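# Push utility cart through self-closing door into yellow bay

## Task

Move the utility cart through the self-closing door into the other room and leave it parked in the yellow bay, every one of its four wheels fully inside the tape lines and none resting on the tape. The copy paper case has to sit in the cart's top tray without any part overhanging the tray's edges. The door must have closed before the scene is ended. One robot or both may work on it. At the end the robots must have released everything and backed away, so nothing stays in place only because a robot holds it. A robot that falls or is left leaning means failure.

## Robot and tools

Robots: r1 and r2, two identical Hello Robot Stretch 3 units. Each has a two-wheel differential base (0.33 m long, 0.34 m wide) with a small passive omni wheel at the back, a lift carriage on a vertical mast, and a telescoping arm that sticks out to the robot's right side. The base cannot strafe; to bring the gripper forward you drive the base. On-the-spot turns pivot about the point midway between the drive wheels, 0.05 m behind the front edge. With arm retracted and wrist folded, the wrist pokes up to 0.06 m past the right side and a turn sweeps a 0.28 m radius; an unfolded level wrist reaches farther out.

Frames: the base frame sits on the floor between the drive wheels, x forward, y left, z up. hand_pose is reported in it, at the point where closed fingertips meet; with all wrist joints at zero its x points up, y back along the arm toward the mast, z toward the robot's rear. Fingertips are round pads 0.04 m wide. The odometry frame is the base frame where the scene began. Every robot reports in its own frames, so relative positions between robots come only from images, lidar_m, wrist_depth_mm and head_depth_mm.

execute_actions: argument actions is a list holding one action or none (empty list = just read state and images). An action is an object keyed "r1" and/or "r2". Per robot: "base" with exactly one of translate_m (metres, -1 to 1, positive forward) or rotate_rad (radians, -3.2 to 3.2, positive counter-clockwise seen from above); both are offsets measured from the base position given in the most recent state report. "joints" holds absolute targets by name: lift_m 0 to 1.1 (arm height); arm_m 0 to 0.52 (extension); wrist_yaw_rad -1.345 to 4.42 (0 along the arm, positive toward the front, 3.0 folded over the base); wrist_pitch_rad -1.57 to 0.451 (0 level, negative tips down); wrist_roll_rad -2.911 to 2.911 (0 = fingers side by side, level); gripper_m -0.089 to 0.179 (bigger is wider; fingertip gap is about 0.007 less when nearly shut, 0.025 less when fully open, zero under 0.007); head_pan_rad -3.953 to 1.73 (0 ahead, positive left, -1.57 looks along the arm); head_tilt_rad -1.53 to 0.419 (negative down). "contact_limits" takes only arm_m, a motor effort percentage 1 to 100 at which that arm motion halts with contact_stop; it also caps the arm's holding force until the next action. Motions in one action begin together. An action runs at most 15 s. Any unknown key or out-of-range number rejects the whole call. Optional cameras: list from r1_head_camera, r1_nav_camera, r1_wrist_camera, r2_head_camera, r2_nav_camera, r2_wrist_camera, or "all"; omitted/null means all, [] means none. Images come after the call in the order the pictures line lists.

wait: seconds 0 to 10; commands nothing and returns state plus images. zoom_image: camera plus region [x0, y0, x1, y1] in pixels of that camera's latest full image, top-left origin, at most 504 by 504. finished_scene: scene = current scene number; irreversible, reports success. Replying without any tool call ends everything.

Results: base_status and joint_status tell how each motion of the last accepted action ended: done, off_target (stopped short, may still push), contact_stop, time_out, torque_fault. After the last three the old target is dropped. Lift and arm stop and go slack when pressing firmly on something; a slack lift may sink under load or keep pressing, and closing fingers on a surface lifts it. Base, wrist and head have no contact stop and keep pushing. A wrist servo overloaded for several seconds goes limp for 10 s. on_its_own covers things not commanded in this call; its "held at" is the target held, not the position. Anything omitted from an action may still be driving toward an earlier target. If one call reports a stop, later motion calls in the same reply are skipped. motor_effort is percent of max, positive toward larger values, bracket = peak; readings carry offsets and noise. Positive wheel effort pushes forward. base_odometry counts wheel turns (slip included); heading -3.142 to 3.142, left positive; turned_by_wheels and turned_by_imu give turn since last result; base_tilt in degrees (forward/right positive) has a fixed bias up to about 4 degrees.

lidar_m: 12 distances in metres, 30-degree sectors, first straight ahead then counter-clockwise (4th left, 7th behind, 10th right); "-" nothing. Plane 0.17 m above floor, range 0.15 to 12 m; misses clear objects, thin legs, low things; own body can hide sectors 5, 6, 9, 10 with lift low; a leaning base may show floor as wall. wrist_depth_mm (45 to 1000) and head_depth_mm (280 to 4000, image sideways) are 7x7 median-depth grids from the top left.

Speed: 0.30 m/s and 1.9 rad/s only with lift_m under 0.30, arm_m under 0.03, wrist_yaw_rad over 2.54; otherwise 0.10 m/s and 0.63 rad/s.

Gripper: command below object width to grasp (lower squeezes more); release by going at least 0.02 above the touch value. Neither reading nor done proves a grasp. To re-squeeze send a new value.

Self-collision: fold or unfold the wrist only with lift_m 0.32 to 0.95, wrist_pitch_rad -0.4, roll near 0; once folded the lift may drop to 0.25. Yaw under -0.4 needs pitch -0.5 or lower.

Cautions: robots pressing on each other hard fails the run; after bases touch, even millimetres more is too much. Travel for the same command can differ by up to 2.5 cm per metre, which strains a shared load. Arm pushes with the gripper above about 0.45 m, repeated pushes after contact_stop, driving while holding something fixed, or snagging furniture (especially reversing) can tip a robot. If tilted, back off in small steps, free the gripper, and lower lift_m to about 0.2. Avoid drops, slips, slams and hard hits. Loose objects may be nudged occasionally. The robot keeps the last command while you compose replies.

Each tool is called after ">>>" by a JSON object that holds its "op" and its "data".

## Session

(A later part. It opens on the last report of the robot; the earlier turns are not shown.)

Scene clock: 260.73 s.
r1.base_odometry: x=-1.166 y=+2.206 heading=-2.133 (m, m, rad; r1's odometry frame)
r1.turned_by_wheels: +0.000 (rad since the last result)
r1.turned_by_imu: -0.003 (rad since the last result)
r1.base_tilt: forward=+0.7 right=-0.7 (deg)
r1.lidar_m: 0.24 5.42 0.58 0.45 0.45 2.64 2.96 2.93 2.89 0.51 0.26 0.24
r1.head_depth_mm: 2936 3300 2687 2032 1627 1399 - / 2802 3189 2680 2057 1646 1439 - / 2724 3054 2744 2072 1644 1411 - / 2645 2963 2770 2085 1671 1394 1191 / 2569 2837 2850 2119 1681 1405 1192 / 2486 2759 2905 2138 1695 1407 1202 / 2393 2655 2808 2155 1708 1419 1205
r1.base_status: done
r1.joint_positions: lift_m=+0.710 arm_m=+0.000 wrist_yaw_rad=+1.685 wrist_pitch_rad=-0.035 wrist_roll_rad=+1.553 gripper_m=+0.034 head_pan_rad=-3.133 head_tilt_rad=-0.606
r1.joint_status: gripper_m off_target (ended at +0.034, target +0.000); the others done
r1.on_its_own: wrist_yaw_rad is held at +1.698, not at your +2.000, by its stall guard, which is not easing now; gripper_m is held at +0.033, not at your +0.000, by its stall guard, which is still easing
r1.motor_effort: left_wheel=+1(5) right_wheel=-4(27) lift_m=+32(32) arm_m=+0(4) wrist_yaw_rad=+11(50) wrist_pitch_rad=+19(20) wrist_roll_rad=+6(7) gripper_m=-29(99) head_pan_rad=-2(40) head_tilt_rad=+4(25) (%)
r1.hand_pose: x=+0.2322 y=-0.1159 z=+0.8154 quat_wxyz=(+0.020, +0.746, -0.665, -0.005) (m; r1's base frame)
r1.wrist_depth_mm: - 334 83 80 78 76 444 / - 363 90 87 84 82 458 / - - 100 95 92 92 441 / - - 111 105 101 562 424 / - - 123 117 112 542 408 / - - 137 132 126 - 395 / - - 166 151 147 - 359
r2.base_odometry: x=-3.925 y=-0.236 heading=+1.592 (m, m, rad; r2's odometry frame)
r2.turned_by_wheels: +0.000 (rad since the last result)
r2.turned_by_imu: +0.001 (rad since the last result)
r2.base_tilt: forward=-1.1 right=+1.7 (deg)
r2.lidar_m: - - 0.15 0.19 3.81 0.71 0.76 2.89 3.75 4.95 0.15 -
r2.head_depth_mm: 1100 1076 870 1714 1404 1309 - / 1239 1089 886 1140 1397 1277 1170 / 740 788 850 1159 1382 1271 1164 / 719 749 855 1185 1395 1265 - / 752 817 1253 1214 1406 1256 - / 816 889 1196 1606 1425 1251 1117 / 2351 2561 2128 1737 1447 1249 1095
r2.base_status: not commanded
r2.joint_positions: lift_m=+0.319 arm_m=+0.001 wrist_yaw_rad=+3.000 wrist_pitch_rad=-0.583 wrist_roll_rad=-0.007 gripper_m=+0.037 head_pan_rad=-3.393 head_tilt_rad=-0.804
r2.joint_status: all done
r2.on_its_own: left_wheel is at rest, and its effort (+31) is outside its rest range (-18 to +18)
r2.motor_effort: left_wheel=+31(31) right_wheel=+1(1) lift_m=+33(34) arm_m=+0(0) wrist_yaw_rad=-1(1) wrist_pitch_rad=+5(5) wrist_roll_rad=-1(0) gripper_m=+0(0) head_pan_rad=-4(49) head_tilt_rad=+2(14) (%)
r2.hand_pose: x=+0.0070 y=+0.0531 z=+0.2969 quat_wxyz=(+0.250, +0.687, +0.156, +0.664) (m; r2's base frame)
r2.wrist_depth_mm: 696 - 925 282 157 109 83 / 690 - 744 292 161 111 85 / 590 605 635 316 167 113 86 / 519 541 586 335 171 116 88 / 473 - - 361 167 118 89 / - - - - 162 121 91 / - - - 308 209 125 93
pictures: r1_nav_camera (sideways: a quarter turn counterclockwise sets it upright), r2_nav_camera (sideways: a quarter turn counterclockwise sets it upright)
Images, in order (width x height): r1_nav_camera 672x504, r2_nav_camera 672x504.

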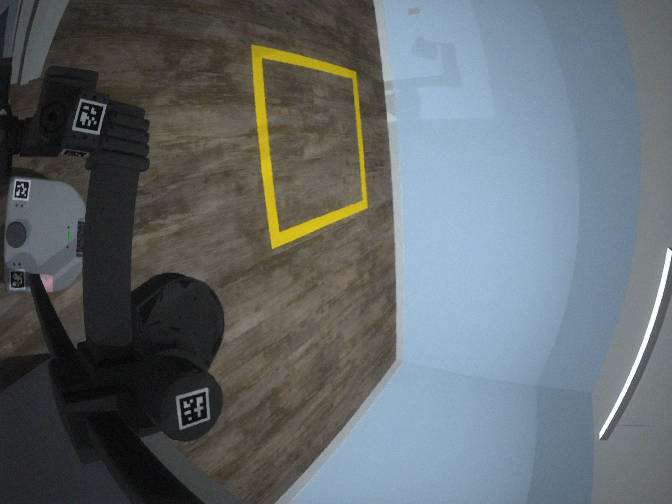

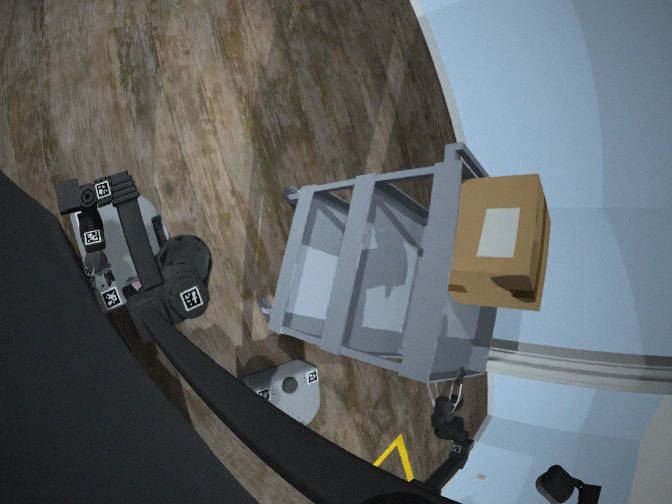

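>>> {"op": "execute_actions", "data": {"actions": [{"r1":{"base":{"rotate_rad":0.2},"joints":{"gripper_m":0.01,"wrist_yaw_rad":1.65,"head_pan_rad":-0.3,"head_tilt_rad":-1.0}}}], "cameras": []}}

>>> {"op": "execute_actions", "data": {"actions": [{"r1":{"base":{"translate_m":-0.3},"joints":{"gripper_m":0.0}}}], "cameras": ["r1_nav_camera"]}}

Scene clock: 271.17 s.
r1.base_odometry: x=-1.166 y=+2.206 heading=-1.933 (m, m, rad; r1's odometry frame)
r1.turned_by_wheels: +0.200 (rad since the last result)
r1.turned_by_imu: +0.193 (rad since the last result)
r1.base_tilt: forward=+0.6 right=-0.8 (deg)
r1.lidar_m: 0.27 0.75 0.51 0.45 0.49 2.98 2.94 2.97 2.59 0.33 0.26 0.25
r1.head_depth_mm: 424 495 599 547 509 - 1063 / 447 529 608 560 615 1074 1092 / 475 569 625 559 803 1147 1124 / 513 621 630 556 832 1169 1115 / 2253 1910 609 546 1269 1205 1109 / 2269 1931 1684 1462 1329 1210 1101 / 2300 1960 1686 1501 1302 1213 1105
r1.base_status: done
r1.joint_positions: lift_m=+0.710 arm_m=+0.000 wrist_yaw_rad=+1.585 wrist_pitch_rad=-0.033 wrist_roll_rad=+1.545 gripper_m=+0.019 head_pan_rad=-0.307 head_tilt_rad=-0.988
r1.joint_status: wrist_yaw_rad off_target (ended at +1.585, target +1.650); gripper_m off_target (ended at +0.019, target +0.010); the others done
r1.on_its_own: wrist_yaw_rad is held at +1.585, not at your +1.650, by its stall guard, which is not easing now; gripper_m is held at +0.017, not at your +0.010, by its stall guard, which is still easing
r1.motor_effort: left_wheel=+0(5) right_wheel=+13(26) lift_m=+32(32) arm_m=+0(0) wrist_yaw_rad=+0(39) wrist_pitch_rad=+18(19) wrist_roll_rad=+9(9) gripper_m=-36(100) head_pan_rad=+4(38) head_tilt_rad=-6(32) (%)
r1.hand_pose: x=+0.2339 y=-0.1412 z=+0.8160 quat_wxyz=(+0.021, +0.712, -0.702, -0.002) (m; r1's base frame)
r1.wrist_depth_mm: - 311 68 66 63 61 60 / - 389 76 73 70 67 390 / - - 85 81 78 75 423 / - - 98 93 88 87 425 / - - 115 107 102 472 416 / - - 134 128 118 - 380 / - - 181 158 149 - 348
r2.base_odometry: x=-3.925 y=-0.236 heading=+1.592 (m, m, rad; r2's odometry frame)
r2.turned_by_wheels: +0.000 (rad since the last result)
r2.turned_by_imu: +0.001 (rad since the last result)
r2.base_tilt: forward=-1.1 right=+1.8 (deg)
r2.lidar_m: - - 0.15 0.19 3.82 0.69 0.75 2.88 3.74 4.95 0.15 -
r2.head_depth_mm: 1100 1057 869 1756 1400 1315 - / 1269 1086 866 1137 1405 1286 1164 / 754 810 826 1130 1349 1283 1158 / 715 731 832 1156 1378 1267 - / 740 795 1251 1205 1402 1264 - / 786 866 1020 1411 1420 1253 1123 / 2356 2596 2149 1721 1452 1251 1093
r2.base_status: not commanded
r2.joint_positions: lift_m=+0.319 arm_m=+0.001 wrist_yaw_rad=+3.000 wrist_pitch_rad=-0.583 wrist_roll_rad=-0.007 gripper_m=+0.037 head_pan_rad=-3.393 head_tilt_rad=-0.804
r2.joint_status: not commanded
r2.on_its_own: left_wheel is at rest, and its effort (+32) is outside its rest range (-18 to +18)
r2.motor_effort: left_wheel=+32(31) right_wheel=+0(0) lift_m=+33(34) arm_m=+0(0) wrist_yaw_rad=+0(0) wrist_pitch_rad=+5(5) wrist_roll_rad=-1(1) gripper_m=+0(0) head_pan_rad=-4(5) head_tilt_rad=+2(2) (%)
r2.hand_pose: x=+0.0070 y=+0.0531 z=+0.2969 quat_wxyz=(+0.250, +0.687, +0.156, +0.664) (m; r2's base frame)
r2.wrist_depth_mm: 701 - 933 281 157 109 84 / 709 - 755 297 162 111 85 / 595 616 661 313 166 114 86 / 522 530 581 340 172 116 88 / 480 - - 364 168 119 89 / - - - - 162 122 91 / - - - 305 209 124 93
pictures: none
No camera images: the call's "cameras" was empty. Leave "cameras" out to get every camera's image.

Scene clock: 275.30 s.
r1.base_odometry: x=-1.059 y=+2.487 heading=-1.933 (m, m, rad; r1's odometry frame)
r1.turned_by_wheels: +0.000 (rad since the last result)
r1.turned_by_imu: -0.002 (rad since the last result)
r1.base_tilt: forward=+0.7 right=-0.7 (deg)
r1.lidar_m: 0.25 0.73 0.49 0.49 2.34 2.86 2.64 2.67 2.65 0.38 0.26 0.25
r1.head_depth_mm: 425 666 618 547 786 - 1063 / 433 513 600 560 737 1135 1098 / 452 541 615 560 806 1147 1122 / 472 570 630 557 822 1164 1116 / 508 636 620 558 766 1203 1112 / 2281 1923 1678 1441 1331 1210 1103 / 2293 1947 1684 1470 1335 1214 1106
r1.base_status: done
r1.joint_positions: lift_m=+0.710 arm_m=+0.000 wrist_yaw_rad=+1.597 wrist_pitch_rad=-0.032 wrist_roll_rad=+1.549 gripper_m=+0.021 head_pan_rad=-0.307 head_tilt_rad=-0.988
r1.joint_status: gripper_m off_target (ended at +0.021, target +0.000)
r1.on_its_own: wrist_yaw_rad is held at +1.585, not at your +1.650, by its stall guard, which is not easing now; gripper_m is held at +0.019, not at your +0.000, by its stall guard, which is still easing
r1.motor_effort: left_wheel=+1(4) right_wheel=-8(21) lift_m=+32(32) arm_m=+0(0) wrist_yaw_rad=-9(20) wrist_pitch_rad=+18(18) wrist_roll_rad=+7(9) gripper_m=-35(100) head_pan_rad=+4(4) head_tilt_rad=-5(5) (%)
r1.hand_pose: x=+0.2339 y=-0.1382 z=+0.8163 quat_wxyz=(+0.019, +0.716, -0.697, -0.003) (m; r1's base frame)
r1.wrist_depth_mm: - 334 81 79 76 74 426 / - 367 89 85 83 80 453 / - - 98 94 90 89 445 / - - 109 103 99 542 423 / - - 122 115 111 535 415 / - - 136 131 124 - 393 / - - 165 151 144 - 355
r2.base_odometry: x=-3.925 y=-0.236 heading=+1.592 (m, m, rad; r2's odometry frame)
r2.turned_by_wheels: +0.000 (rad since the last result)
r2.turned_by_imu: +0.001 (rad since the last result)
r2.base_tilt: forward=-1.0 right=+1.8 (deg)
r2.lidar_m: - - 0.15 0.19 0.83 0.80 2.53 2.89 3.75 4.96 0.15 -
r2.head_depth_mm: 768 756 848 1183 1379 1325 - / 752 797 874 1201 1411 1278 1163 / 791 851 1269 1229 1416 1281 1158 / 2046 2068 1982 1482 1442 1274 - / 2517 2749 2187 1761 1465 1269 - / 2452 2702 2149 1731 1476 1254 1121 / 2376 2609 2155 1723 1456 1243 1094
r2.base_status: not commanded
r2.joint_positions: lift_m=+0.319 arm_m=+0.001 wrist_yaw_rad=+3.000 wrist_pitch_rad=-0.583 wrist_roll_rad=-0.007 gripper_m=+0.037 head_pan_rad=-3.393 head_tilt_rad=-0.804
r2.joint_status: not commanded
r2.on_its_own: left_wheel is at rest, and its effort (+31) is outside its rest range (-18 to +18)
r2.motor_effort: left_wheel=+31(31) right_wheel=+1(0) lift_m=+33(33) arm_m=+0(0) wrist_yaw_rad=+0(0) wrist_pitch_rad=+4(5) wrist_roll_rad=+0(0) gripper_m=+0(0) head_pan_rad=-5(4) head_tilt_rad=+2(1) (%)
r2.hand_pose: x=+0.0070 y=+0.0531 z=+0.2969 quat_wxyz=(+0.250, +0.687, +0.156, +0.664) (m; r2's base frame)
r2.wrist_depth_mm: 839 - 904 278 156 109 84 / 711 - 733 295 161 111 85 / 602 606 654 314 166 113 86 / 529 542 582 338 172 116 88 / 470 - - 363 167 119 89 / - - - - 162 121 91 / - - - 308 209 124 93
pictures: r1_nav_camera (sideways: a quarter turn counterclockwise sets it upright)
Images, in order (width x height): r1_nav_camera 672x504.

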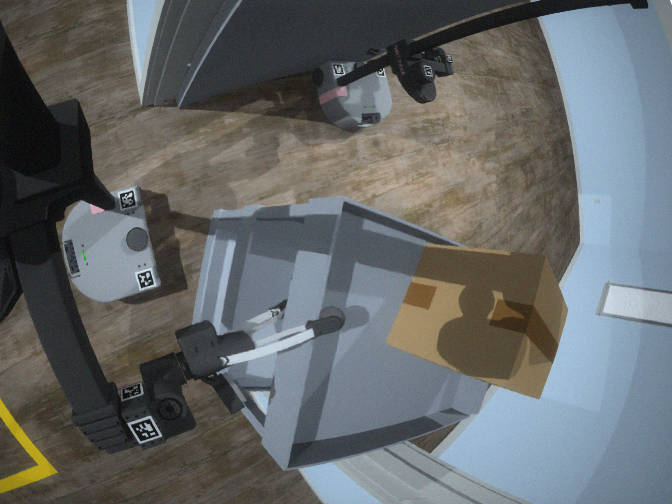

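Close to jamb; shift hand to -Y while pulling.

>>> {"op": "execute_actions", "data": {"actions": [{"r1":{"base":{"translate_m":-0.25},"joints":{"gripper_m":0.01,"wrist_yaw_rad":1.9}}}], "cameras": ["r1_nav_camera"]}}

Scene clock: 282.03 s.
r1.base_odometry: x=-0.971 y=+2.721 heading=-1.933 (m, m, rad; r1's odometry frame)
r1.turned_by_wheels: +0.000 (rad since the last result)
r1.turned_by_imu: -0.002 (rad since the last result)
r1.base_tilt: forward=+0.7 right=-0.7 (deg)
r1.lidar_m: 0.21 0.25 0.59 1.08 2.31 2.60 2.39 2.42 2.67 2.46 0.23 0.21
r1.head_depth_mm: 756 706 616 547 515 891 1053 / 756 712 622 550 517 782 - / 400 494 602 554 512 1067 1124 / 399 481 594 558 660 1067 1123 / 409 497 609 560 517 1076 1112 / 421 515 615 563 519 1195 1103 / 435 1872 1634 538 522 1207 1103
r1.base_status: done
r1.joint_positions: lift_m=+0.710 arm_m=+0.000 wrist_yaw_rad=+1.906 wrist_pitch_rad=-0.030 wrist_roll_rad=+1.548 gripper_m=+0.026 head_pan_rad=-0.307 head_tilt_rad=-0.988
r1.joint_status: gripper_m off_target (ended at +0.026, target +0.010); the others done
r1.on_its_own: gripper_m is held at +0.025, not at your +0.010, by its stall guard, which is still easing
r1.motor_effort: left_wheel=+1(11) right_wheel=-5(21) lift_m=+32(32) arm_m=-2(5) wrist_yaw_rad=-4(84) wrist_pitch_rad=+16(18) wrist_roll_rad=+8(8) gripper_m=-33(100) head_pan_rad=+3(2) head_tilt_rad=-5(5) (%)
r1.hand_pose: x=+0.2198 y=-0.0612 z=+0.8167 quat_wxyz=(+0.020, +0.815, -0.579, +0.001) (m; r1's base frame)
r1.wrist_depth_mm: - 313 64 61 59 57 55 / - 402 71 68 66 63 62 / - - 81 77 74 70 405 / - - 94 88 84 80 428 / - - 112 104 98 447 415 / 802 871 132 126 115 - 379 / 657 678 189 159 147 944 347
r2.base_odometry: x=-3.925 y=-0.236 heading=+1.592 (m, m, rad; r2's odometry frame)
r2.turned_by_wheels: +0.000 (rad since the last result)
r2.turned_by_imu: +0.001 (rad since the last result)
r2.base_tilt: forward=-1.2 right=+1.7 (deg)
r2.lidar_m: - - 0.15 0.19 0.81 0.78 2.52 2.89 3.76 4.96 0.15 -
r2.head_depth_mm: 1097 1104 845 1123 1402 1321 - / 1303 1400 1462 1499 1402 1286 1163 / 1583 1736 1931 1793 1484 1280 1155 / 2057 2320 2208 1782 1482 1271 - / 2542 2770 2187 1760 1467 1263 - / 2477 2698 2177 1733 1464 1254 1115 / 2375 2644 2140 1730 1452 1246 1092
r2.base_status: not commanded
r2.joint_positions: lift_m=+0.319 arm_m=+0.001 wrist_yaw_rad=+3.000 wrist_pitch_rad=-0.583 wrist_roll_rad=-0.007 gripper_m=+0.037 head_pan_rad=-3.393 head_tilt_rad=-0.804
r2.joint_status: not commanded
r2.on_its_own: left_wheel is at rest, and its effort (+31) is outside its rest range (-18 to +18)
r2.motor_effort: left_wheel=+31(31) right_wheel=+1(1) lift_m=+34(34) arm_m=+0(1) wrist_yaw_rad=-1(1) wrist_pitch_rad=+5(5) wrist_roll_rad=+0(1) gripper_m=+0(1) head_pan_rad=-4(4) head_tilt_rad=+2(2) (%)
r2.hand_pose: x=+0.0070 y=+0.0531 z=+0.2969 quat_wxyz=(+0.250, +0.687, +0.156, +0.664) (m; r2's base frame)
r2.wrist_depth_mm: 820 - 923 279 157 109 84 / 687 - 749 294 161 111 85 / 602 615 645 312 166 113 86 / 525 540 584 340 173 116 88 / 477 - - 360 169 119 89 / - - - - 162 122 91 / - - - 307 208 125 93
pictures: r1_nav_camera (sideways: a quarter turn counterclockwise sets it upright)
Images, in order (width x height): r1_nav_camera 672x504.

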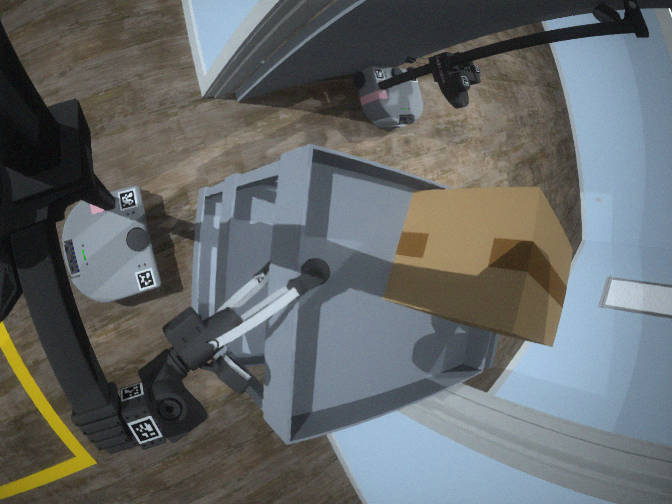

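>>> {"op": "execute_actions", "data": {"actions": [{"r1":{"base":{"rotate_rad":0.19},"joints":{"gripper_m":0.0,"wrist_yaw_rad":1.6}}}], "cameras": []}}

>>> {"op": "execute_actions", "data": {"actions": [{"r1":{"base":{"translate_m":-0.55},"joints":{"gripper_m":0.01}}}], "cameras": ["r1_nav_camera"]}}

Scene clock: 288.27 s.
r1.base_odometry: x=-0.971 y=+2.721 heading=-1.743 (m, m, rad; r1's odometry frame)
r1.turned_by_wheels: +0.190 (rad since the last result)
r1.turned_by_imu: +0.174 (rad since the last result)
r1.base_tilt: forward=+0.7 right=-0.7 (deg)
r1.lidar_m: 0.25 0.60 0.60 1.92 2.40 2.46 2.40 2.51 2.53 0.37 0.26 0.25
r1.head_depth_mm: 422 665 617 547 785 - 1066 / 434 516 602 558 764 1134 1096 / 452 542 615 562 803 1147 1124 / 475 573 629 556 820 1167 1121 / 519 1801 611 557 767 1203 1109 / 2289 1945 1663 1443 1335 1208 1103 / 2308 1927 1566 1486 1338 1216 1106
r1.base_status: done
r1.joint_positions: lift_m=+0.710 arm_m=+0.000 wrist_yaw_rad=+1.596 wrist_pitch_rad=-0.029 wrist_roll_rad=+1.563 gripper_m=+0.006 head_pan_rad=-0.307 head_tilt_rad=-0.988
r1.joint_status: gripper_m off_target (ended at +0.006, target +0.000); the others done
r1.motor_effort: left_wheel=+0(8) right_wheel=+7(17) lift_m=+32(32) arm_m=+4(5) wrist_yaw_rad=+4(73) wrist_pitch_rad=+16(18) wrist_roll_rad=+2(9) gripper_m=-41(100) head_pan_rad=+4(4) head_tilt_rad=-5(5) (%)
r1.hand_pose: x=+0.2340 y=-0.1382 z=+0.8171 quat_wxyz=(+0.014, +0.716, -0.698, -0.007) (m; r1's base frame)
r1.wrist_depth_mm: - 330 79 77 74 72 420 / - 361 87 84 81 79 452 / - - 95 91 89 87 443 / - - 107 102 98 535 427 / - - 120 114 109 520 415 / - - 134 129 123 - 395 / 824 857 164 149 143 - 356
r2.base_odometry: x=-3.925 y=-0.236 heading=+1.592 (m, m, rad; r2's odometry frame)
r2.turned_by_wheels: +0.000 (rad since the last result)
r2.turned_by_imu: +0.001 (rad since the last result)
r2.base_tilt: forward=-1.1 right=+1.8 (deg)
r2.lidar_m: - - 0.15 0.19 0.82 0.78 2.52 2.89 3.74 4.95 0.15 -
r2.head_depth_mm: 1103 1017 849 1175 1407 1323 - / 1294 1136 1298 1195 1403 1279 1164 / 1588 1730 1933 1759 1441 1277 1158 / 2031 2299 2199 1766 1479 1276 - / 2503 2757 2187 1752 1470 1259 - / 2452 2733 2155 1743 1474 1255 1121 / 2356 2605 2157 1742 1447 1252 1086
r2.base_status: not commanded
r2.joint_positions: lift_m=+0.319 arm_m=+0.001 wrist_yaw_rad=+3.000 wrist_pitch_rad=-0.583 wrist_roll_rad=-0.007 gripper_m=+0.037 head_pan_rad=-3.393 head_tilt_rad=-0.804
r2.joint_status: not commanded
r2.on_its_own: left_wheel is at rest, and its effort (+31) is outside its rest range (-18 to +18)
r2.motor_effort: left_wheel=+31(31) right_wheel=+1(1) lift_m=+34(34) arm_m=+0(0) wrist_yaw_rad=-1(0) wrist_pitch_rad=+4(4) wrist_roll_rad=-1(1) gripper_m=+0(0) head_pan_rad=-4(5) head_tilt_rad=+1(1) (%)
r2.hand_pose: x=+0.0070 y=+0.0531 z=+0.2969 quat_wxyz=(+0.250, +0.687, +0.156, +0.664) (m; r2's base frame)
r2.wrist_depth_mm: 823 - 915 282 157 109 83 / 695 - 732 296 160 111 85 / 599 610 645 316 166 114 86 / 522 538 583 334 172 116 88 / 474 - - 367 168 119 89 / - - - - 162 122 91 / - - - 306 209 125 93
pictures: none
No camera images: the call's "cameras" was empty. Leave "cameras" out to get every camera's image.

Scene clock: 294.83 s.
r1.base_odometry: x=-0.877 y=+3.262 heading=-1.743 (m, m, rad; r1's odometry frame)
r1.turned_by_wheels: +0.000 (rad since the last result)
r1.turned_by_imu: -0.002 (rad since the last result)
r1.base_tilt: forward=+0.7 right=-0.7 (deg)
r1.lidar_m: 0.15 0.48 1.43 2.31 2.42 1.89 1.84 1.94 2.50 2.43 0.33 0.17
r1.head_depth_mm: 1040 655 616 566 1277 - 1066 / 2043 670 620 566 837 1182 1101 / 2219 703 624 553 519 1147 1122 / 775 692 608 557 501 777 1121 / 394 466 571 560 503 1168 1114 / 387 441 538 563 1273 1205 1103 / 379 419 505 583 1334 1207 1105
r1.base_status: done
r1.joint_positions: lift_m=+0.710 arm_m=+0.000 wrist_yaw_rad=+1.491 wrist_pitch_rad=-0.035 wrist_roll_rad=+1.574 gripper_m=+0.042 head_pan_rad=-0.307 head_tilt_rad=-0.988
r1.joint_status: gripper_m off_target (ended at +0.042, target +0.010)
r1.on_its_own: wrist_yaw_rad is held at +1.485, not at your +1.600, by its stall guard, which is not easing now; gripper_m is held at +0.041, not at your +0.010, by its stall guard, which is still easing
r1.motor_effort: left_wheel=+1(8) right_wheel=-6(17) lift_m=+32(32) arm_m=-1(4) wrist_yaw_rad=-5(42) wrist_pitch_rad=+19(19) wrist_roll_rad=-2(2) gripper_m=-22(39) head_pan_rad=+4(3) head_tilt_rad=-6(5) (%)
r1.hand_pose: x=+0.2331 y=-0.1653 z=+0.8156 quat_wxyz=(+0.011, +0.678, -0.735, -0.014) (m; r1's base frame)
r1.wrist_depth_mm: - - 935 187 191 872 874 / - - - 174 178 - 867 / - - - 164 168 - 415 / - - - 154 157 615 425 / - 381 147 146 150 624 410 / - 380 138 139 140 593 400 / - 377 131 132 134 524 385
r2.base_odometry: x=-3.925 y=-0.236 heading=+1.592 (m, m, rad; r2's odometry frame)
r2.turned_by_wheels: +0.000 (rad since the last result)
r2.turned_by_imu: +0.001 (rad since the last result)
r2.base_tilt: forward=-1.0 right=+1.7 (deg)
r2.lidar_m: - - 0.15 0.19 1.18 1.26 2.53 2.89 3.74 4.95 0.15 -
r2.head_depth_mm: 1095 1206 1508 1822 1507 1320 - / 1306 1399 1518 1695 1496 1286 1166 / 1578 1742 1928 1802 1496 1278 1153 / 2048 2299 2213 1777 1480 1280 - / 2528 2777 2197 1761 1470 1265 - / 2451 2722 2144 1736 1462 1249 1125 / 2371 2610 2162 1715 1459 1247 1087
r2.base_status: not commanded
r2.joint_positions: lift_m=+0.319 arm_m=+0.001 wrist_yaw_rad=+3.000 wrist_pitch_rad=-0.583 wrist_roll_rad=-0.007 gripper_m=+0.037 head_pan_rad=-3.393 head_tilt_rad=-0.804
r2.joint_status: not commanded
r2.on_its_own: left_wheel is at rest, and its effort (+31) is outside its rest range (-18 to +18)
r2.motor_effort: left_wheel=+31(31) right_wheel=+1(1) lift_m=+34(34) arm_m=+0(0) wrist_yaw_rad=+0(2) wrist_pitch_rad=+5(4) wrist_roll_rad=-1(0) gripper_m=+0(0) head_pan_rad=-4(4) head_tilt_rad=+1(1) (%)
r2.hand_pose: x=+0.0070 y=+0.0531 z=+0.2969 quat_wxyz=(+0.250, +0.687, +0.156, +0.664) (m; r2's base frame)
r2.wrist_depth_mm: 830 - 928 279 156 109 83 / 712 - 755 294 160 111 85 / 609 606 642 314 167 114 86 / 524 540 580 339 172 116 88 / 474 - - 363 167 119 89 / - - - - 162 122 91 / - - - 306 210 125 93
pictures: r1_nav_camera (sideways: a quarter turn counterclockwise sets it upright)
Images, in order (width x height): r1_nav_camera 672x504.

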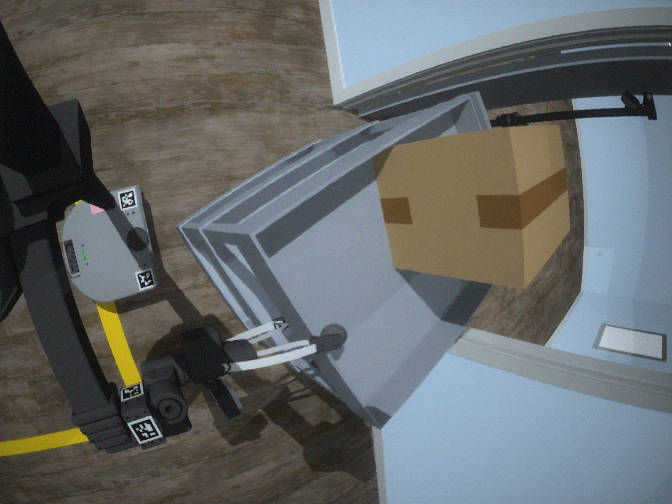

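>>> {"op": "execute_actions", "data": {"actions": [{"r1":{"base":{"translate_m":-0.6},"joints":{"gripper_m":0.0,"wrist_yaw_rad":1.65}},"r2":{"base":{"translate_m":-0.6}}}], "cameras": []}}

>>> {"op": "execute_actions", "data": {"actions": [{"r1":{"base":{"translate_m":-0.58},"joints":{"gripper_m":0.01}},"r2":{"base":{"translate_m":-0.58}}}], "cameras": ["r1_nav_camera"]}}

Scene clock: 307.97 s.
r1.base_odometry: x=-0.774 y=+3.854 heading=-1.743 (m, m, rad; r1's odometry frame)
r1.turned_by_wheels: +0.000 (rad since the last result)
r1.turned_by_imu: -0.006 (rad since the last result)
r1.base_tilt: forward=+0.7 right=-0.7 (deg)
r1.lidar_m: 0.15 2.05 2.31 2.33 1.71 1.28 1.25 1.31 1.83 2.41 2.15 0.18
r1.head_depth_mm: 1732 1873 1540 1436 1301 1215 1053 / 1662 1842 596 579 1277 1179 - / 1605 1812 623 554 823 1167 1122 / 2162 680 629 562 500 787 1107 / 2147 697 633 559 502 463 1092 / 2123 718 623 563 504 457 1089 / 1862 423 481 551 507 478 1106
r1.base_status: done
r1.joint_positions: lift_m=+0.710 arm_m=+0.000 wrist_yaw_rad=+1.855 wrist_pitch_rad=-0.034 wrist_roll_rad=+1.567 gripper_m=+0.034 head_pan_rad=-0.307 head_tilt_rad=-0.988
r1.joint_status: wrist_yaw_rad off_target (ended at +1.855, target +1.650); gripper_m off_target (ended at +0.034, target +0.000)
r1.on_its_own: wrist_yaw_rad is held at +1.835, not at your +1.650, by its stall guard, which is not easing now; gripper_m is held at +0.033, not at your +0.000, by its stall guard, which is still easing; wrist_yaw_rad is at rest, and its effort (-16) is outside its rest range (-12 to +12)
r1.motor_effort: left_wheel=+2(7) right_wheel=-6(21) lift_m=+32(32) arm_m=+1(2) wrist_yaw_rad=-16(44) wrist_pitch_rad=+19(19) wrist_roll_rad=+1(3) gripper_m=-28(100) head_pan_rad=+4(4) head_tilt_rad=-5(6) (%)
r1.hand_pose: x=+0.2236 y=-0.0732 z=+0.8156 quat_wxyz=(+0.015, +0.800, -0.600, -0.009) (m; r1's base frame)
r1.wrist_depth_mm: - - - 161 162 - - / - - - 156 157 - 401 / - - - 152 153 633 436 / - - 386 147 148 641 426 / - 391 143 142 144 629 413 / - 399 139 138 139 585 401 / - 401 135 135 136 527 387
r2.base_odometry: x=-3.913 y=-0.836 heading=+1.592 (m, m, rad; r2's odometry frame)
r2.turned_by_wheels: +0.000 (rad since the last result)
r2.turned_by_imu: -0.072 (rad since the last result)
r2.base_tilt: forward=-1.2 right=+1.7 (deg)
r2.lidar_m: - 0.15 0.21 1.62 0.86 0.96 1.96 2.24 2.77 5.00 4.23 3.60
r2.head_depth_mm: 948 1018 1089 1170 1266 1296 - / 1106 1190 1291 1410 1485 1331 1167 / 1315 1434 1572 1753 1560 1316 1157 / 1619 1809 2061 1902 1549 1308 1176 / 1948 2268 2429 1884 1534 1303 1163 / 1915 2155 2374 1852 1529 1294 1118 / 1838 2065 2275 1844 1525 1287 1117
r2.base_status: done
r2.joint_positions: lift_m=+0.319 arm_m=+0.001 wrist_yaw_rad=+3.001 wrist_pitch_rad=-0.583 wrist_roll_rad=-0.007 gripper_m=+0.037 head_pan_rad=-3.377 head_tilt_rad=-0.738
r2.joint_status: not commanded
r2.motor_effort: left_wheel=+9(24) right_wheel=+2(23) lift_m=+34(34) arm_m=+0(0) wrist_yaw_rad=-1(4) wrist_pitch_rad=+5(4) wrist_roll_rad=+0(0) gripper_m=+0(0) head_pan_rad=-14(31) head_tilt_rad=-22(27) (%)
r2.hand_pose: x=+0.0070 y=+0.0531 z=+0.2969 quat_wxyz=(+0.250, +0.687, +0.156, +0.664) (m; r2's base frame)
r2.wrist_depth_mm: 715 - 975 - - 260 124 / 688 - 817 847 839 215 113 / 599 613 654 698 688 182 103 / 524 533 585 592 482 158 95 / 479 - - 531 304 140 88 / - - - - 213 126 82 / - - - 416 265 114 77
pictures: none
No camera images: the call's "cameras" was empty. Leave "cameras" out to get every camera's image.

Scene clock: 315.40 s.
r1.base_odometry: x=-0.675 y=+4.425 heading=-1.743 (m, m, rad; r1's odometry frame)
r1.turned_by_wheels: +0.000 (rad since the last result)
r1.turned_by_imu: -0.006 (rad since the last result)
r1.base_tilt: forward=+0.7 right=-0.7 (deg)
r1.lidar_m: 0.15 - 2.42 2.34 0.92 0.69 0.67 0.70 0.98 2.39 2.50 0.20
r1.head_depth_mm: 2170 1859 1623 1445 1301 1165 1050 / 2168 1887 1605 1450 1307 1219 - / 2122 1895 600 564 1074 1161 1126 / 2100 1902 607 556 493 784 1107 / 2108 1916 628 559 496 456 702 / 2087 1945 636 562 504 457 423 / 2001 695 640 556 507 460 430
r1.base_status: done
r1.joint_positions: lift_m=+0.710 arm_m=+0.000 wrist_yaw_rad=+2.065 wrist_pitch_rad=-0.035 wrist_roll_rad=+1.568 gripper_m=+0.045 head_pan_rad=-0.307 head_tilt_rad=-0.989
r1.joint_status: gripper_m off_target (ended at +0.045, target +0.010)
r1.on_its_own: wrist_yaw_rad is held at +2.067, not at your +1.650, by its stall guard, which is not easing now; gripper_m is held at +0.044, not at your +0.010, by its stall guard, which is still easing
r1.motor_effort: left_wheel=+0(4) right_wheel=-5(26) lift_m=+32(32) arm_m=+3(3) wrist_yaw_rad=+1(36) wrist_pitch_rad=+19(19) wrist_roll_rad=+1(1) gripper_m=-12(100) head_pan_rad=+3(3) head_tilt_rad=-4(5) (%)
r1.hand_pose: x=+0.2033 y=-0.0235 z=+0.8155 quat_wxyz=(+0.016, +0.859, -0.512, -0.008) (m; r1's base frame)
r1.wrist_depth_mm: - - - 159 160 - - / - - - 155 155 - 405 / - - - 150 151 621 441 / - - 384 146 147 642 422 / - 392 143 143 143 620 412 / - 396 138 139 139 586 401 / - 404 135 135 136 525 382
r2.base_odometry: x=-3.901 y=-1.416 heading=+1.592 (m, m, rad; r2's odometry frame)
r2.turned_by_wheels: +0.000 (rad since the last result)
r2.turned_by_imu: +0.012 (rad since the last result)
r2.base_tilt: forward=-1.1 right=+1.7 (deg)
r2.lidar_m: 3.09 1.15 0.75 0.69 0.69 0.87 1.65 1.67 2.08 4.27 5.13 3.36
r2.head_depth_mm: 849 913 984 1069 1158 1240 - / 976 1066 1170 1279 1407 1277 1169 / 1167 1287 1448 1615 1488 1284 1162 / 1436 1628 1884 1788 1496 1270 - / 1503 1725 1986 1768 1470 1264 - / 1425 1641 1899 1753 1469 1267 1120 / 1375 1563 1817 1742 1460 1249 1091
r2.base_status: done
r2.joint_positions: lift_m=+0.319 arm_m=+0.001 wrist_yaw_rad=+3.000 wrist_pitch_rad=-0.583 wrist_roll_rad=-0.007 gripper_m=+0.037 head_pan_rad=-3.395 head_tilt_rad=-0.796
r2.joint_status: not commanded
r2.motor_effort: left_wheel=-1(43) right_wheel=+0(13) lift_m=+34(34) arm_m=+0(0) wrist_yaw_rad=-1(2) wrist_pitch_rad=+5(5) wrist_roll_rad=+0(1) gripper_m=+1(1) head_pan_rad=-3(24) head_tilt_rad=-1(22) (%)
r2.hand_pose: x=+0.0070 y=+0.0531 z=+0.2970 quat_wxyz=(+0.250, +0.687, +0.156, +0.664) (m; r2's base frame)
r2.wrist_depth_mm: 617 - 706 740 788 839 938 / 666 - 729 796 882 907 - / 601 608 668 700 747 770 835 / 514 529 586 605 606 659 700 / 473 - - 543 556 569 587 / - - - - 481 498 523 / - - - 421 428 445 462
pictures: r1_nav_camera (sideways: a quarter turn counterclockwise sets it upright)
Images, in order (width x height): r1_nav_camera 672x504.

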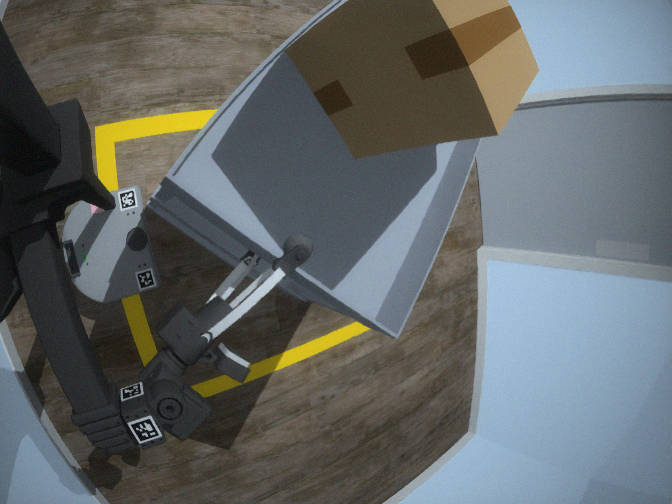

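>>> {"op": "execute_actions", "data": {"actions": [{"r1":{"joints":{"gripper_m":0.0,"arm_m":0.2,"head_pan_rad":0.1}}}], "cameras": ["r1_nav_camera"]}}

Scene clock: 323.63 s.
r1.base_odometry: x=-0.675 y=+4.425 heading=-1.743 (m, m, rad; r1's odometry frame)
r1.turned_by_wheels: +0.000 (rad since the last result)
r1.turned_by_imu: +0.167 (rad since the last result)
r1.base_tilt: forward=+0.7 right=-0.7 (deg)
r1.lidar_m: 0.15 0.23 2.36 1.57 0.83 0.69 0.69 0.78 1.26 2.40 2.69 -
r1.head_depth_mm: 350 379 595 547 492 447 1038 / 352 352 454 543 494 449 641 / 355 329 419 535 496 677 1099 / 357 320 388 515 513 1144 1118 / 362 314 361 471 864 1196 1122 / 364 316 499 850 1318 1208 1103 / 379 634 657 1470 1337 1212 1105
r1.base_status: not commanded
r1.joint_positions: lift_m=+0.710 arm_m=+0.199 wrist_yaw_rad=+2.078 wrist_pitch_rad=-0.033 wrist_roll_rad=+1.579 gripper_m=+0.013 head_pan_rad=+0.095 head_tilt_rad=-0.990
r1.joint_status: gripper_m off_target (ended at +0.013, target +0.000); the others done
r1.on_its_own: wrist_yaw_rad is held at +2.067, not at your +1.650, by its stall guard, which is not easing now; gripper_m is held at +0.011, not at your +0.000, by its stall guard, which is still easing
r1.motor_effort: left_wheel=+4(38) right_wheel=-10(39) lift_m=+32(32) arm_m=+9(34) wrist_yaw_rad=-9(77) wrist_pitch_rad=+18(19) wrist_roll_rad=-3(4) gripper_m=-37(100) head_pan_rad=+4(25) head_tilt_rad=-4(5) (%)
r1.hand_pose: x=+0.2018 y=-0.2202 z=+0.8161 quat_wxyz=(+0.013, +0.862, -0.507, -0.011) (m; r1's base frame)
r1.wrist_depth_mm: - - - 157 157 - - / - - - 153 153 - 405 / - - - 150 150 619 439 / - - 386 146 147 662 420 / - 394 143 141 142 627 412 / - 401 138 139 139 596 399 / - 407 136 135 136 532 392
r2.base_odometry: x=-3.901 y=-1.416 heading=+1.592 (m, m, rad; r2's odometry frame)
r2.turned_by_wheels: +0.000 (rad since the last result)
r2.turned_by_imu: +0.001 (rad since the last result)
r2.base_tilt: forward=-1.0 right=+1.7 (deg)
r2.lidar_m: 3.08 1.15 0.75 0.69 0.70 0.87 1.65 1.67 2.08 4.29 5.10 3.36
r2.head_depth_mm: 846 909 984 1061 1158 1253 - / 986 1071 1169 1279 1405 1291 1170 / 1169 1292 1428 1618 1511 1275 1159 / 1439 1631 1869 1795 1478 1282 - / 1489 1722 1995 1770 1476 1272 - / 1432 1639 1913 1760 1479 1254 1122 / 1374 1576 1814 1745 1450 1263 1088
r2.base_status: not commanded
r2.joint_positions: lift_m=+0.319 arm_m=+0.001 wrist_yaw_rad=+3.000 wrist_pitch_rad=-0.583 wrist_roll_rad=-0.007 gripper_m=+0.037 head_pan_rad=-3.395 head_tilt_rad=-0.796
r2.joint_status: not commanded
r2.motor_effort: left_wheel=-1(1) right_wheel=+0(0) lift_m=+33(33) arm_m=+0(0) wrist_yaw_rad=-1(0) wrist_pitch_rad=+5(4) wrist_roll_rad=-1(0) gripper_m=+0(0) head_pan_rad=-2(2) head_tilt_rad=-1(2) (%)
r2.hand_pose: x=+0.0070 y=+0.0531 z=+0.2970 quat_wxyz=(+0.250, +0.687, +0.156, +0.664) (m; r2's base frame)
r2.wrist_depth_mm: 623 - 688 754 781 874 934 / 666 - 746 805 888 940 - / 588 610 663 701 718 782 836 / 522 530 594 603 628 660 709 / 477 - - 530 543 566 598 / - - - - 484 498 526 / - - - 418 429 443 462
pictures: r1_nav_camera (sideways: a quarter turn counterclockwise sets it upright)
Images, in order (width x height): r1_nav_camera 672x504.

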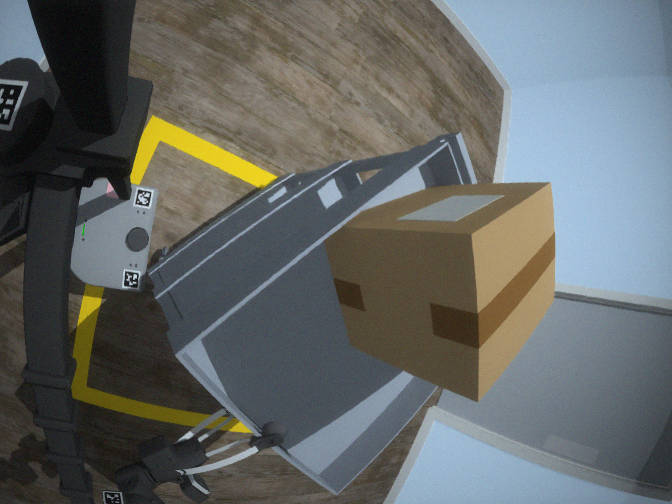

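>>> {"op": "execute_actions", "data": {"actions": [{"r1":{"joints":{"gripper_m":0.01,"arm_m":0.37}}}], "cameras": []}}

>>> {"op": "execute_actions", "data": {"actions": [{"r1":{"joints":{"gripper_m":0.17}}}], "cameras": []}}

>>> {"op": "execute_actions", "data": {"actions": [{"r1":{"base":{"translate_m":-0.3},"joints":{"head_pan_rad":-0.3}}}], "cameras": ["r1_nav_camera","r1_wrist_camera"]}}

Scene clock: 331.60 s.
r1.base_odometry: x=-0.675 y=+4.425 heading=-1.743 (m, m, rad; r1's odometry frame)
r1.turned_by_wheels: +0.000 (rad since the last result)
r1.turned_by_imu: +0.005 (rad since the last result)
r1.base_tilt: forward=+0.7 right=-0.7 (deg)
r1.lidar_m: 0.23 0.35 2.36 1.55 0.83 0.70 0.70 0.78 1.28 0.25 0.21 0.20
r1.head_depth_mm: 349 299 296 407 492 736 1040 / 352 301 308 383 485 776 1082 / 356 317 373 466 804 1096 1123 / 359 374 483 550 869 1188 1122 / 387 483 607 774 1281 1203 1122 / 2151 1944 589 1478 1331 1211 1105 / 2236 1943 1642 1499 1331 1214 1105
r1.base_status: not commanded
r1.joint_positions: lift_m=+0.710 arm_m=+0.369 wrist_yaw_rad=+2.091 wrist_pitch_rad=-0.032 wrist_roll_rad=+1.571 gripper_m=+0.020 head_pan_rad=+0.095 head_tilt_rad=-0.991
r1.joint_status: gripper_m off_target (ended at +0.020, target +0.010); the others done
r1.on_its_own: wrist_yaw_rad is held at +2.067, not at your +1.650, by its stall guard, which is still easing; gripper_m is held at +0.021, not at your +0.010, by its stall guard, which is still easing
r1.motor_effort: left_wheel=+5(21) right_wheel=-8(57) lift_m=+32(32) arm_m=+10(25) wrist_yaw_rad=-19(45) wrist_pitch_rad=+17(18) wrist_roll_rad=+0(4) gripper_m=-7(100) head_pan_rad=+2(4) head_tilt_rad=-4(4) (%)
r1.hand_pose: x=+0.2002 y=-0.3873 z=+0.8164 quat_wxyz=(+0.014, +0.865, -0.501, -0.008) (m; r1's base frame)
r1.wrist_depth_mm: - - - 176 178 - - / - - - 167 168 - 398 / - - - 159 161 - 423 / - - 628 151 153 646 421 / - 386 146 145 146 627 411 / - 382 139 139 139 590 402 / - 386 133 133 134 529 389
r2.base_odometry: x=-3.901 y=-1.416 heading=+1.592 (m, m, rad; r2's odometry frame)
r2.turned_by_wheels: +0.000 (rad since the last result)
r2.turned_by_imu: +0.001 (rad since the last result)
r2.base_tilt: forward=-1.0 right=+1.8 (deg)
r2.lidar_m: 3.07 1.15 0.75 0.69 0.70 0.87 1.65 1.67 2.09 4.27 5.09 3.34
r2.head_depth_mm: 845 910 976 1063 1161 1239 - / 985 1073 1171 1285 1405 1297 1158 / 1166 1287 1418 1607 1501 1273 1166 / 1430 1637 1887 1782 1490 1275 - / 1478 1708 2011 1774 1482 1277 - / 1428 1648 1914 1771 1470 1263 1121 / 1366 1561 1825 1749 1461 1256 1101
r2.base_status: not commanded
r2.joint_positions: lift_m=+0.319 arm_m=+0.001 wrist_yaw_rad=+3.000 wrist_pitch_rad=-0.583 wrist_roll_rad=-0.007 gripper_m=+0.037 head_pan_rad=-3.395 head_tilt_rad=-0.796
r2.joint_status: not commanded
r2.motor_effort: left_wheel=-1(1) right_wheel=+0(0) lift_m=+33(33) arm_m=+0(0) wrist_yaw_rad=+0(1) wrist_pitch_rad=+5(5) wrist_roll_rad=-1(0) gripper_m=+0(0) head_pan_rad=-3(2) head_tilt_rad=-2(2) (%)
r2.hand_pose: x=+0.0070 y=+0.0531 z=+0.2970 quat_wxyz=(+0.250, +0.687, +0.156, +0.664) (m; r2's base frame)
r2.wrist_depth_mm: 613 - 700 752 790 853 930 / 667 - 752 807 883 920 - / 602 621 668 685 742 778 828 / 521 536 572 604 636 669 707 / 472 - - 530 555 566 599 / - - - - 486 503 519 / - - - 426 424 442 457
pictures: none
No camera images: the call's "cameras" was empty. Leave "cameras" out to get every camera's image.

Scene clock: 334.17 s.
r1.base_odometry: x=-0.675 y=+4.425 heading=-1.743 (m, m, rad; r1's odometry frame)
r1.turned_by_wheels: +0.000 (rad since the last result)
r1.turned_by_imu: -0.001 (rad since the last result)
r1.base_tilt: forward=+0.7 right=-0.7 (deg)
r1.lidar_m: 0.23 0.35 2.35 1.55 0.83 0.70 0.69 0.78 1.28 0.25 0.21 0.21
r1.head_depth_mm: 349 299 295 408 491 734 1041 / 353 301 308 383 485 776 1084 / 355 317 372 466 802 1098 1118 / 359 373 481 550 869 1194 1121 / 387 483 607 776 1286 1199 1120 / 2156 1916 588 1481 1329 1205 1101 / 2223 1942 1660 1488 1337 1208 1103
r1.base_status: not commanded
r1.joint_positions: lift_m=+0.710 arm_m=+0.370 wrist_yaw_rad=+2.105 wrist_pitch_rad=-0.024 wrist_roll_rad=+1.572 gripper_m=+0.170 head_pan_rad=+0.095 head_tilt_rad=-0.991
r1.joint_status: all done
r1.on_its_own: wrist_yaw_rad is held at +2.108, not at your +1.650, by its stall guard, which is not easing now
r1.motor_effort: left_wheel=+1(5) right_wheel=+0(10) lift_m=+32(32) arm_m=+6(10) wrist_yaw_rad=+3(19) wrist_pitch_rad=+13(35) wrist_roll_rad=-1(1) gripper_m=+0(88) head_pan_rad=+4(4) head_tilt_rad=-4(4) (%)
r1.hand_pose: x=+0.1986 y=-0.3844 z=+0.8183 quat_wxyz=(+0.011, +0.869, -0.495, -0.006) (m; r1's base frame)
r1.wrist_depth_mm: - - - 173 174 - - / - - - 165 166 - 404 / - - - 158 159 - 435 / - - - 151 152 656 433 / - 388 386 144 146 633 415 / - 386 141 139 140 652 401 / - 389 134 133 134 690 380
r2.base_odometry: x=-3.901 y=-1.416 heading=+1.592 (m, m, rad; r2's odometry frame)
r2.turned_by_wheels: +0.000 (rad since the last result)
r2.turned_by_imu: +0.000 (rad since the last result)
r2.base_tilt: forward=-1.1 right=+1.7 (deg)
r2.lidar_m: 3.07 1.14 0.75 0.69 0.70 0.87 1.65 1.67 2.08 4.26 5.11 3.36
r2.head_depth_mm: 846 909 985 1063 1163 1246 - / 981 1073 1166 1290 1399 1291 1166 / 1166 1294 1443 1616 1489 1284 1164 / 1432 1636 1878 1794 1486 1277 - / 1487 1704 2009 1780 1475 1261 - / 1423 1634 1892 1760 1467 1260 1123 / 1369 1564 1816 1740 1453 1253 1087
r2.base_status: not commanded
r2.joint_positions: lift_m=+0.319 arm_m=+0.001 wrist_yaw_rad=+3.000 wrist_pitch_rad=-0.583 wrist_roll_rad=-0.007 gripper_m=+0.037 head_pan_rad=-3.395 head_tilt_rad=-0.796
r2.joint_status: not commanded
r2.motor_effort: left_wheel=-1(1) right_wheel=+0(0) lift_m=+33(34) arm_m=+0(1) wrist_yaw_rad=+1(1) wrist_pitch_rad=+5(4) wrist_roll_rad=+0(0) gripper_m=+1(0) head_pan_rad=-2(3) head_tilt_rad=-1(2) (%)
r2.hand_pose: x=+0.0070 y=+0.0531 z=+0.2970 quat_wxyz=(+0.250, +0.687, +0.156, +0.664) (m; r2's base frame)
r2.wrist_depth_mm: 627 - 712 736 792 846 922 / 673 - 757 790 874 932 - / 598 602 658 697 758 802 819 / 524 536 582 598 630 663 706 / 473 - - 535 546 564 596 / - - - - 487 499 517 / - - - 423 428 443 463
pictures: none
No camera images: the call's "cameras" was empty. Leave "cameras" out to get every camera's image.

Scene clock: 338.57 s.
r1.base_odometry: x=-0.623 y=+4.721 heading=-1.743 (m, m, rad; r1's odometry frame)
r1.turned_by_wheels: +0.000 (rad since the last result)
r1.turned_by_imu: -0.001 (rad since the last result)
r1.base_tilt: forward=+0.6 right=-0.8 (deg)
r1.lidar_m: 0.48 2.71 2.42 0.90 0.48 0.40 0.40 0.45 0.74 2.34 2.63 0.44
r1.head_depth_mm: 785 707 653 1444 1294 1176 1077 / 794 711 600 900 1283 1181 1100 / 801 714 622 936 1214 1191 1129 / 593 686 639 958 1276 1197 1119 / 518 595 993 980 1304 1203 1111 / 478 599 1018 1246 1329 1204 1098 / 522 644 1022 1451 1338 1207 1105
r1.base_status: done
r1.joint_positions: lift_m=+0.710 arm_m=+0.370 wrist_yaw_rad=+2.105 wrist_pitch_rad=-0.024 wrist_roll_rad=+1.572 gripper_m=+0.170 head_pan_rad=-0.293 head_tilt_rad=-0.991
r1.joint_status: all done
r1.on_its_own: wrist_yaw_rad is held at +2.108, not at your +1.650, by its stall guard, which is not easing now
r1.motor_effort: left_wheel=+1(2) right_wheel=+1(6) lift_m=+32(32) arm_m=+6(6) wrist_yaw_rad=+3(3) wrist_pitch_rad=+13(13) wrist_roll_rad=-1(1) gripper_m=+0(0) head_pan_rad=-3(28) head_tilt_rad=-4(3) (%)
r1.hand_pose: x=+0.1986 y=-0.3844 z=+0.8183 quat_wxyz=(+0.011, +0.869, -0.495, -0.006) (m; r1's base frame)
r1.wrist_depth_mm: - - - - - 664 408 / - - - 396 - 723 389 / - - 635 366 - 707 374 / - - 641 352 - 666 358 / - - - 417 349 516 341 / - - - - - 909 693 / - - - - - - 891
r2.base_odometry: x=-3.901 y=-1.416 heading=+1.592 (m, m, rad; r2's odometry frame)
r2.turned_by_wheels: +0.000 (rad since the last result)
r2.turned_by_imu: +0.001 (rad since the last result)
r2.base_tilt: forward=-1.1 right=+1.8 (deg)
r2.lidar_m: 3.07 1.15 0.75 0.69 0.69 0.87 1.65 1.66 2.09 4.25 5.11 3.35
r2.head_depth_mm: 844 906 981 1063 1160 1244 - / 985 1062 1164 1287 1407 1281 1165 / 1169 1294 1442 1617 1508 1286 1158 / 1435 1650 1873 1785 1487 1272 - / 1479 1731 2003 1804 1479 1261 - / 1435 1645 1919 1759 1465 1261 1120 / 1384 1568 1822 1738 1460 1243 1099
r2.base_status: not commanded
r2.joint_positions: lift_m=+0.319 arm_m=+0.001 wrist_yaw_rad=+3.000 wrist_pitch_rad=-0.583 wrist_roll_rad=-0.007 gripper_m=+0.037 head_pan_rad=-3.395 head_tilt_rad=-0.796
r2.joint_status: not commanded
r2.motor_effort: left_wheel=-1(1) right_wheel=+1(0) lift_m=+33(33) arm_m=+0(0) wrist_yaw_rad=+0(1) wrist_pitch_rad=+5(4) wrist_roll_rad=-1(1) gripper_m=+0(0) head_pan_rad=-3(2) head_tilt_rad=-2(1) (%)
r2.hand_pose: x=+0.0070 y=+0.0531 z=+0.2970 quat_wxyz=(+0.250, +0.687, +0.156, +0.664) (m; r2's base frame)
r2.wrist_depth_mm: 621 - 695 728 799 845 933 / 659 - 750 794 873 913 - / 607 611 661 694 731 787 850 / 528 536 586 601 626 653 696 / 477 - - 537 554 569 596 / - - - - 482 504 526 / - - - 420 431 445 463
pictures: r1_nav_camera (sideways: a quarter turn counterclockwise sets it upright), r1_wrist_camera
Images, in order (width x height): r1_nav_camera 672x504, r1_wrist_camera 644x364.

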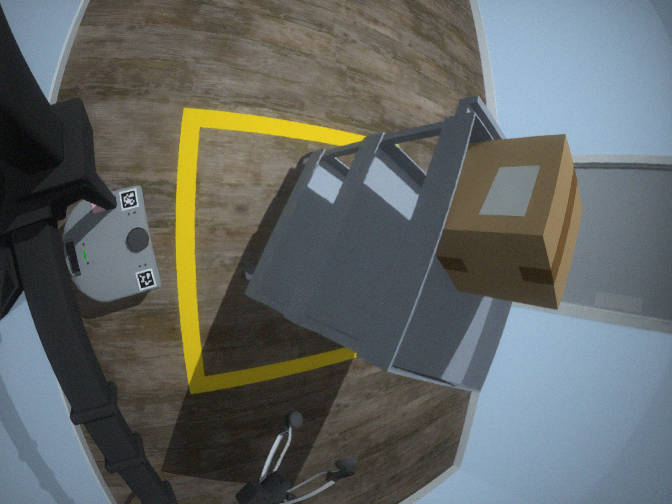

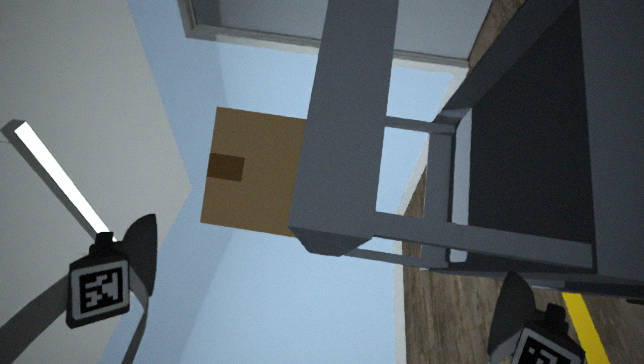

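Check hidden wheel.

>>> {"op": "execute_actions", "data": {"actions": [{"r1":{"joints":{"wrist_yaw_rad":1.5,"wrist_pitch_rad":-0.7,"wrist_roll_rad":0,"arm_m":0.45}}}], "cameras": ["r1_wrist_camera"]}}

Scene clock: 344.17 s.
r1.base_odometry: x=-0.623 y=+4.721 heading=-1.743 (m, m, rad; r1's odometry frame)
r1.turned_by_wheels: +0.000 (rad since the last result)
r1.turned_by_imu: -0.001 (rad since the last result)
r1.base_tilt: forward=+0.7 right=-0.7 (deg)
r1.lidar_m: 0.48 2.71 2.41 0.90 0.48 0.40 0.40 0.45 0.74 2.33 2.62 0.44
r1.head_depth_mm: 785 706 652 1441 1290 1180 1083 / 792 711 600 903 1286 1180 1094 / 801 714 623 933 1217 1190 1127 / 592 686 640 961 1280 1198 1121 / 517 594 999 982 1306 1199 1107 / 478 599 1021 1252 1329 1209 1100 / 522 644 1018 1438 1335 1208 1102
r1.base_status: not commanded
r1.joint_positions: lift_m=+0.710 arm_m=+0.450 wrist_yaw_rad=+1.503 wrist_pitch_rad=-0.710 wrist_roll_rad=+0.005 gripper_m=+0.170 head_pan_rad=-0.293 head_tilt_rad=-0.991
r1.joint_status: all done
r1.motor_effort: left_wheel=+1(1) right_wheel=+0(0) lift_m=+32(32) arm_m=+6(9) wrist_yaw_rad=-2(4) wrist_pitch_rad=+5(12) wrist_roll_rad=-2(4) gripper_m=+0(0) head_pan_rad=-2(3) head_tilt_rad=-4(4) (%)
r1.hand_pose: x=+0.1568 y=-0.6068 z=+0.6635 quat_wxyz=(+0.652, +0.633, -0.318, +0.271) (m; r1's base frame)
r1.wrist_depth_mm: 774 841 834 - - - - / 648 651 677 - - - - / 523 480 591 - - - - / - 501 951 - - - - / 920 794 821 - - - - / 846 709 872 868 920 924 955 / 721 759 776 776 824 813 845
r2.base_odometry: x=-3.901 y=-1.416 heading=+1.592 (m, m, rad; r2's odometry frame)
r2.turned_by_wheels: +0.000 (rad since the last result)
r2.turned_by_imu: +0.001 (rad since the last result)
r2.base_tilt: forward=-1.2 right=+1.8 (deg)
r2.lidar_m: 3.08 1.15 0.75 0.69 0.70 0.87 1.65 1.67 2.08 4.26 5.11 3.35
r2.head_depth_mm: 843 911 982 1057 1166 1248 - / 980 1062 1160 1281 1417 1289 1170 / 1172 1288 1432 1619 1499 1275 1167 / 1439 1634 1877 1801 1477 1277 - / 1494 1738 2007 1782 1486 1257 - / 1443 1645 1916 1750 1469 1255 1115 / 1373 1552 1832 1738 1446 1247 1092
r2.base_status: not commanded
r2.joint_positions: lift_m=+0.319 arm_m=+0.001 wrist_yaw_rad=+3.000 wrist_pitch_rad=-0.583 wrist_roll_rad=-0.007 gripper_m=+0.037 head_pan_rad=-3.395 head_tilt_rad=-0.796
r2.joint_status: not commanded
r2.motor_effort: left_wheel=-1(1) right_wheel=+0(0) lift_m=+34(34) arm_m=+0(0) wrist_yaw_rad=-1(0) wrist_pitch_rad=+5(5) wrist_roll_rad=+0(0) gripper_m=+0(0) head_pan_rad=-4(3) head_tilt_rad=-2(2) (%)
r2.hand_pose: x=+0.0070 y=+0.0531 z=+0.2970 quat_wxyz=(+0.250, +0.687, +0.156, +0.664) (m; r2's base frame)
r2.wrist_depth_mm: 625 - 707 732 814 847 936 / 647 - 755 796 894 948 - / 602 600 673 711 729 779 849 / 521 529 583 600 626 657 699 / 476 - - 543 551 563 601 / - - - - 488 492 523 / - - - 419 428 449 462
pictures: r1_wrist_camera
Images, in order (width x height): r1_wrist_camera 644x364.

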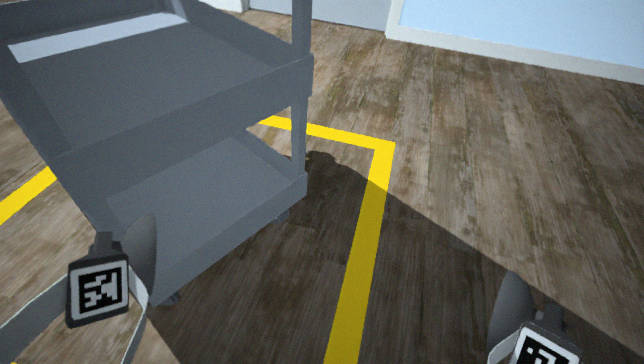

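>>> {"op": "finished_scene", "data": {"scene": 2}}

The scene is finished: the task was done.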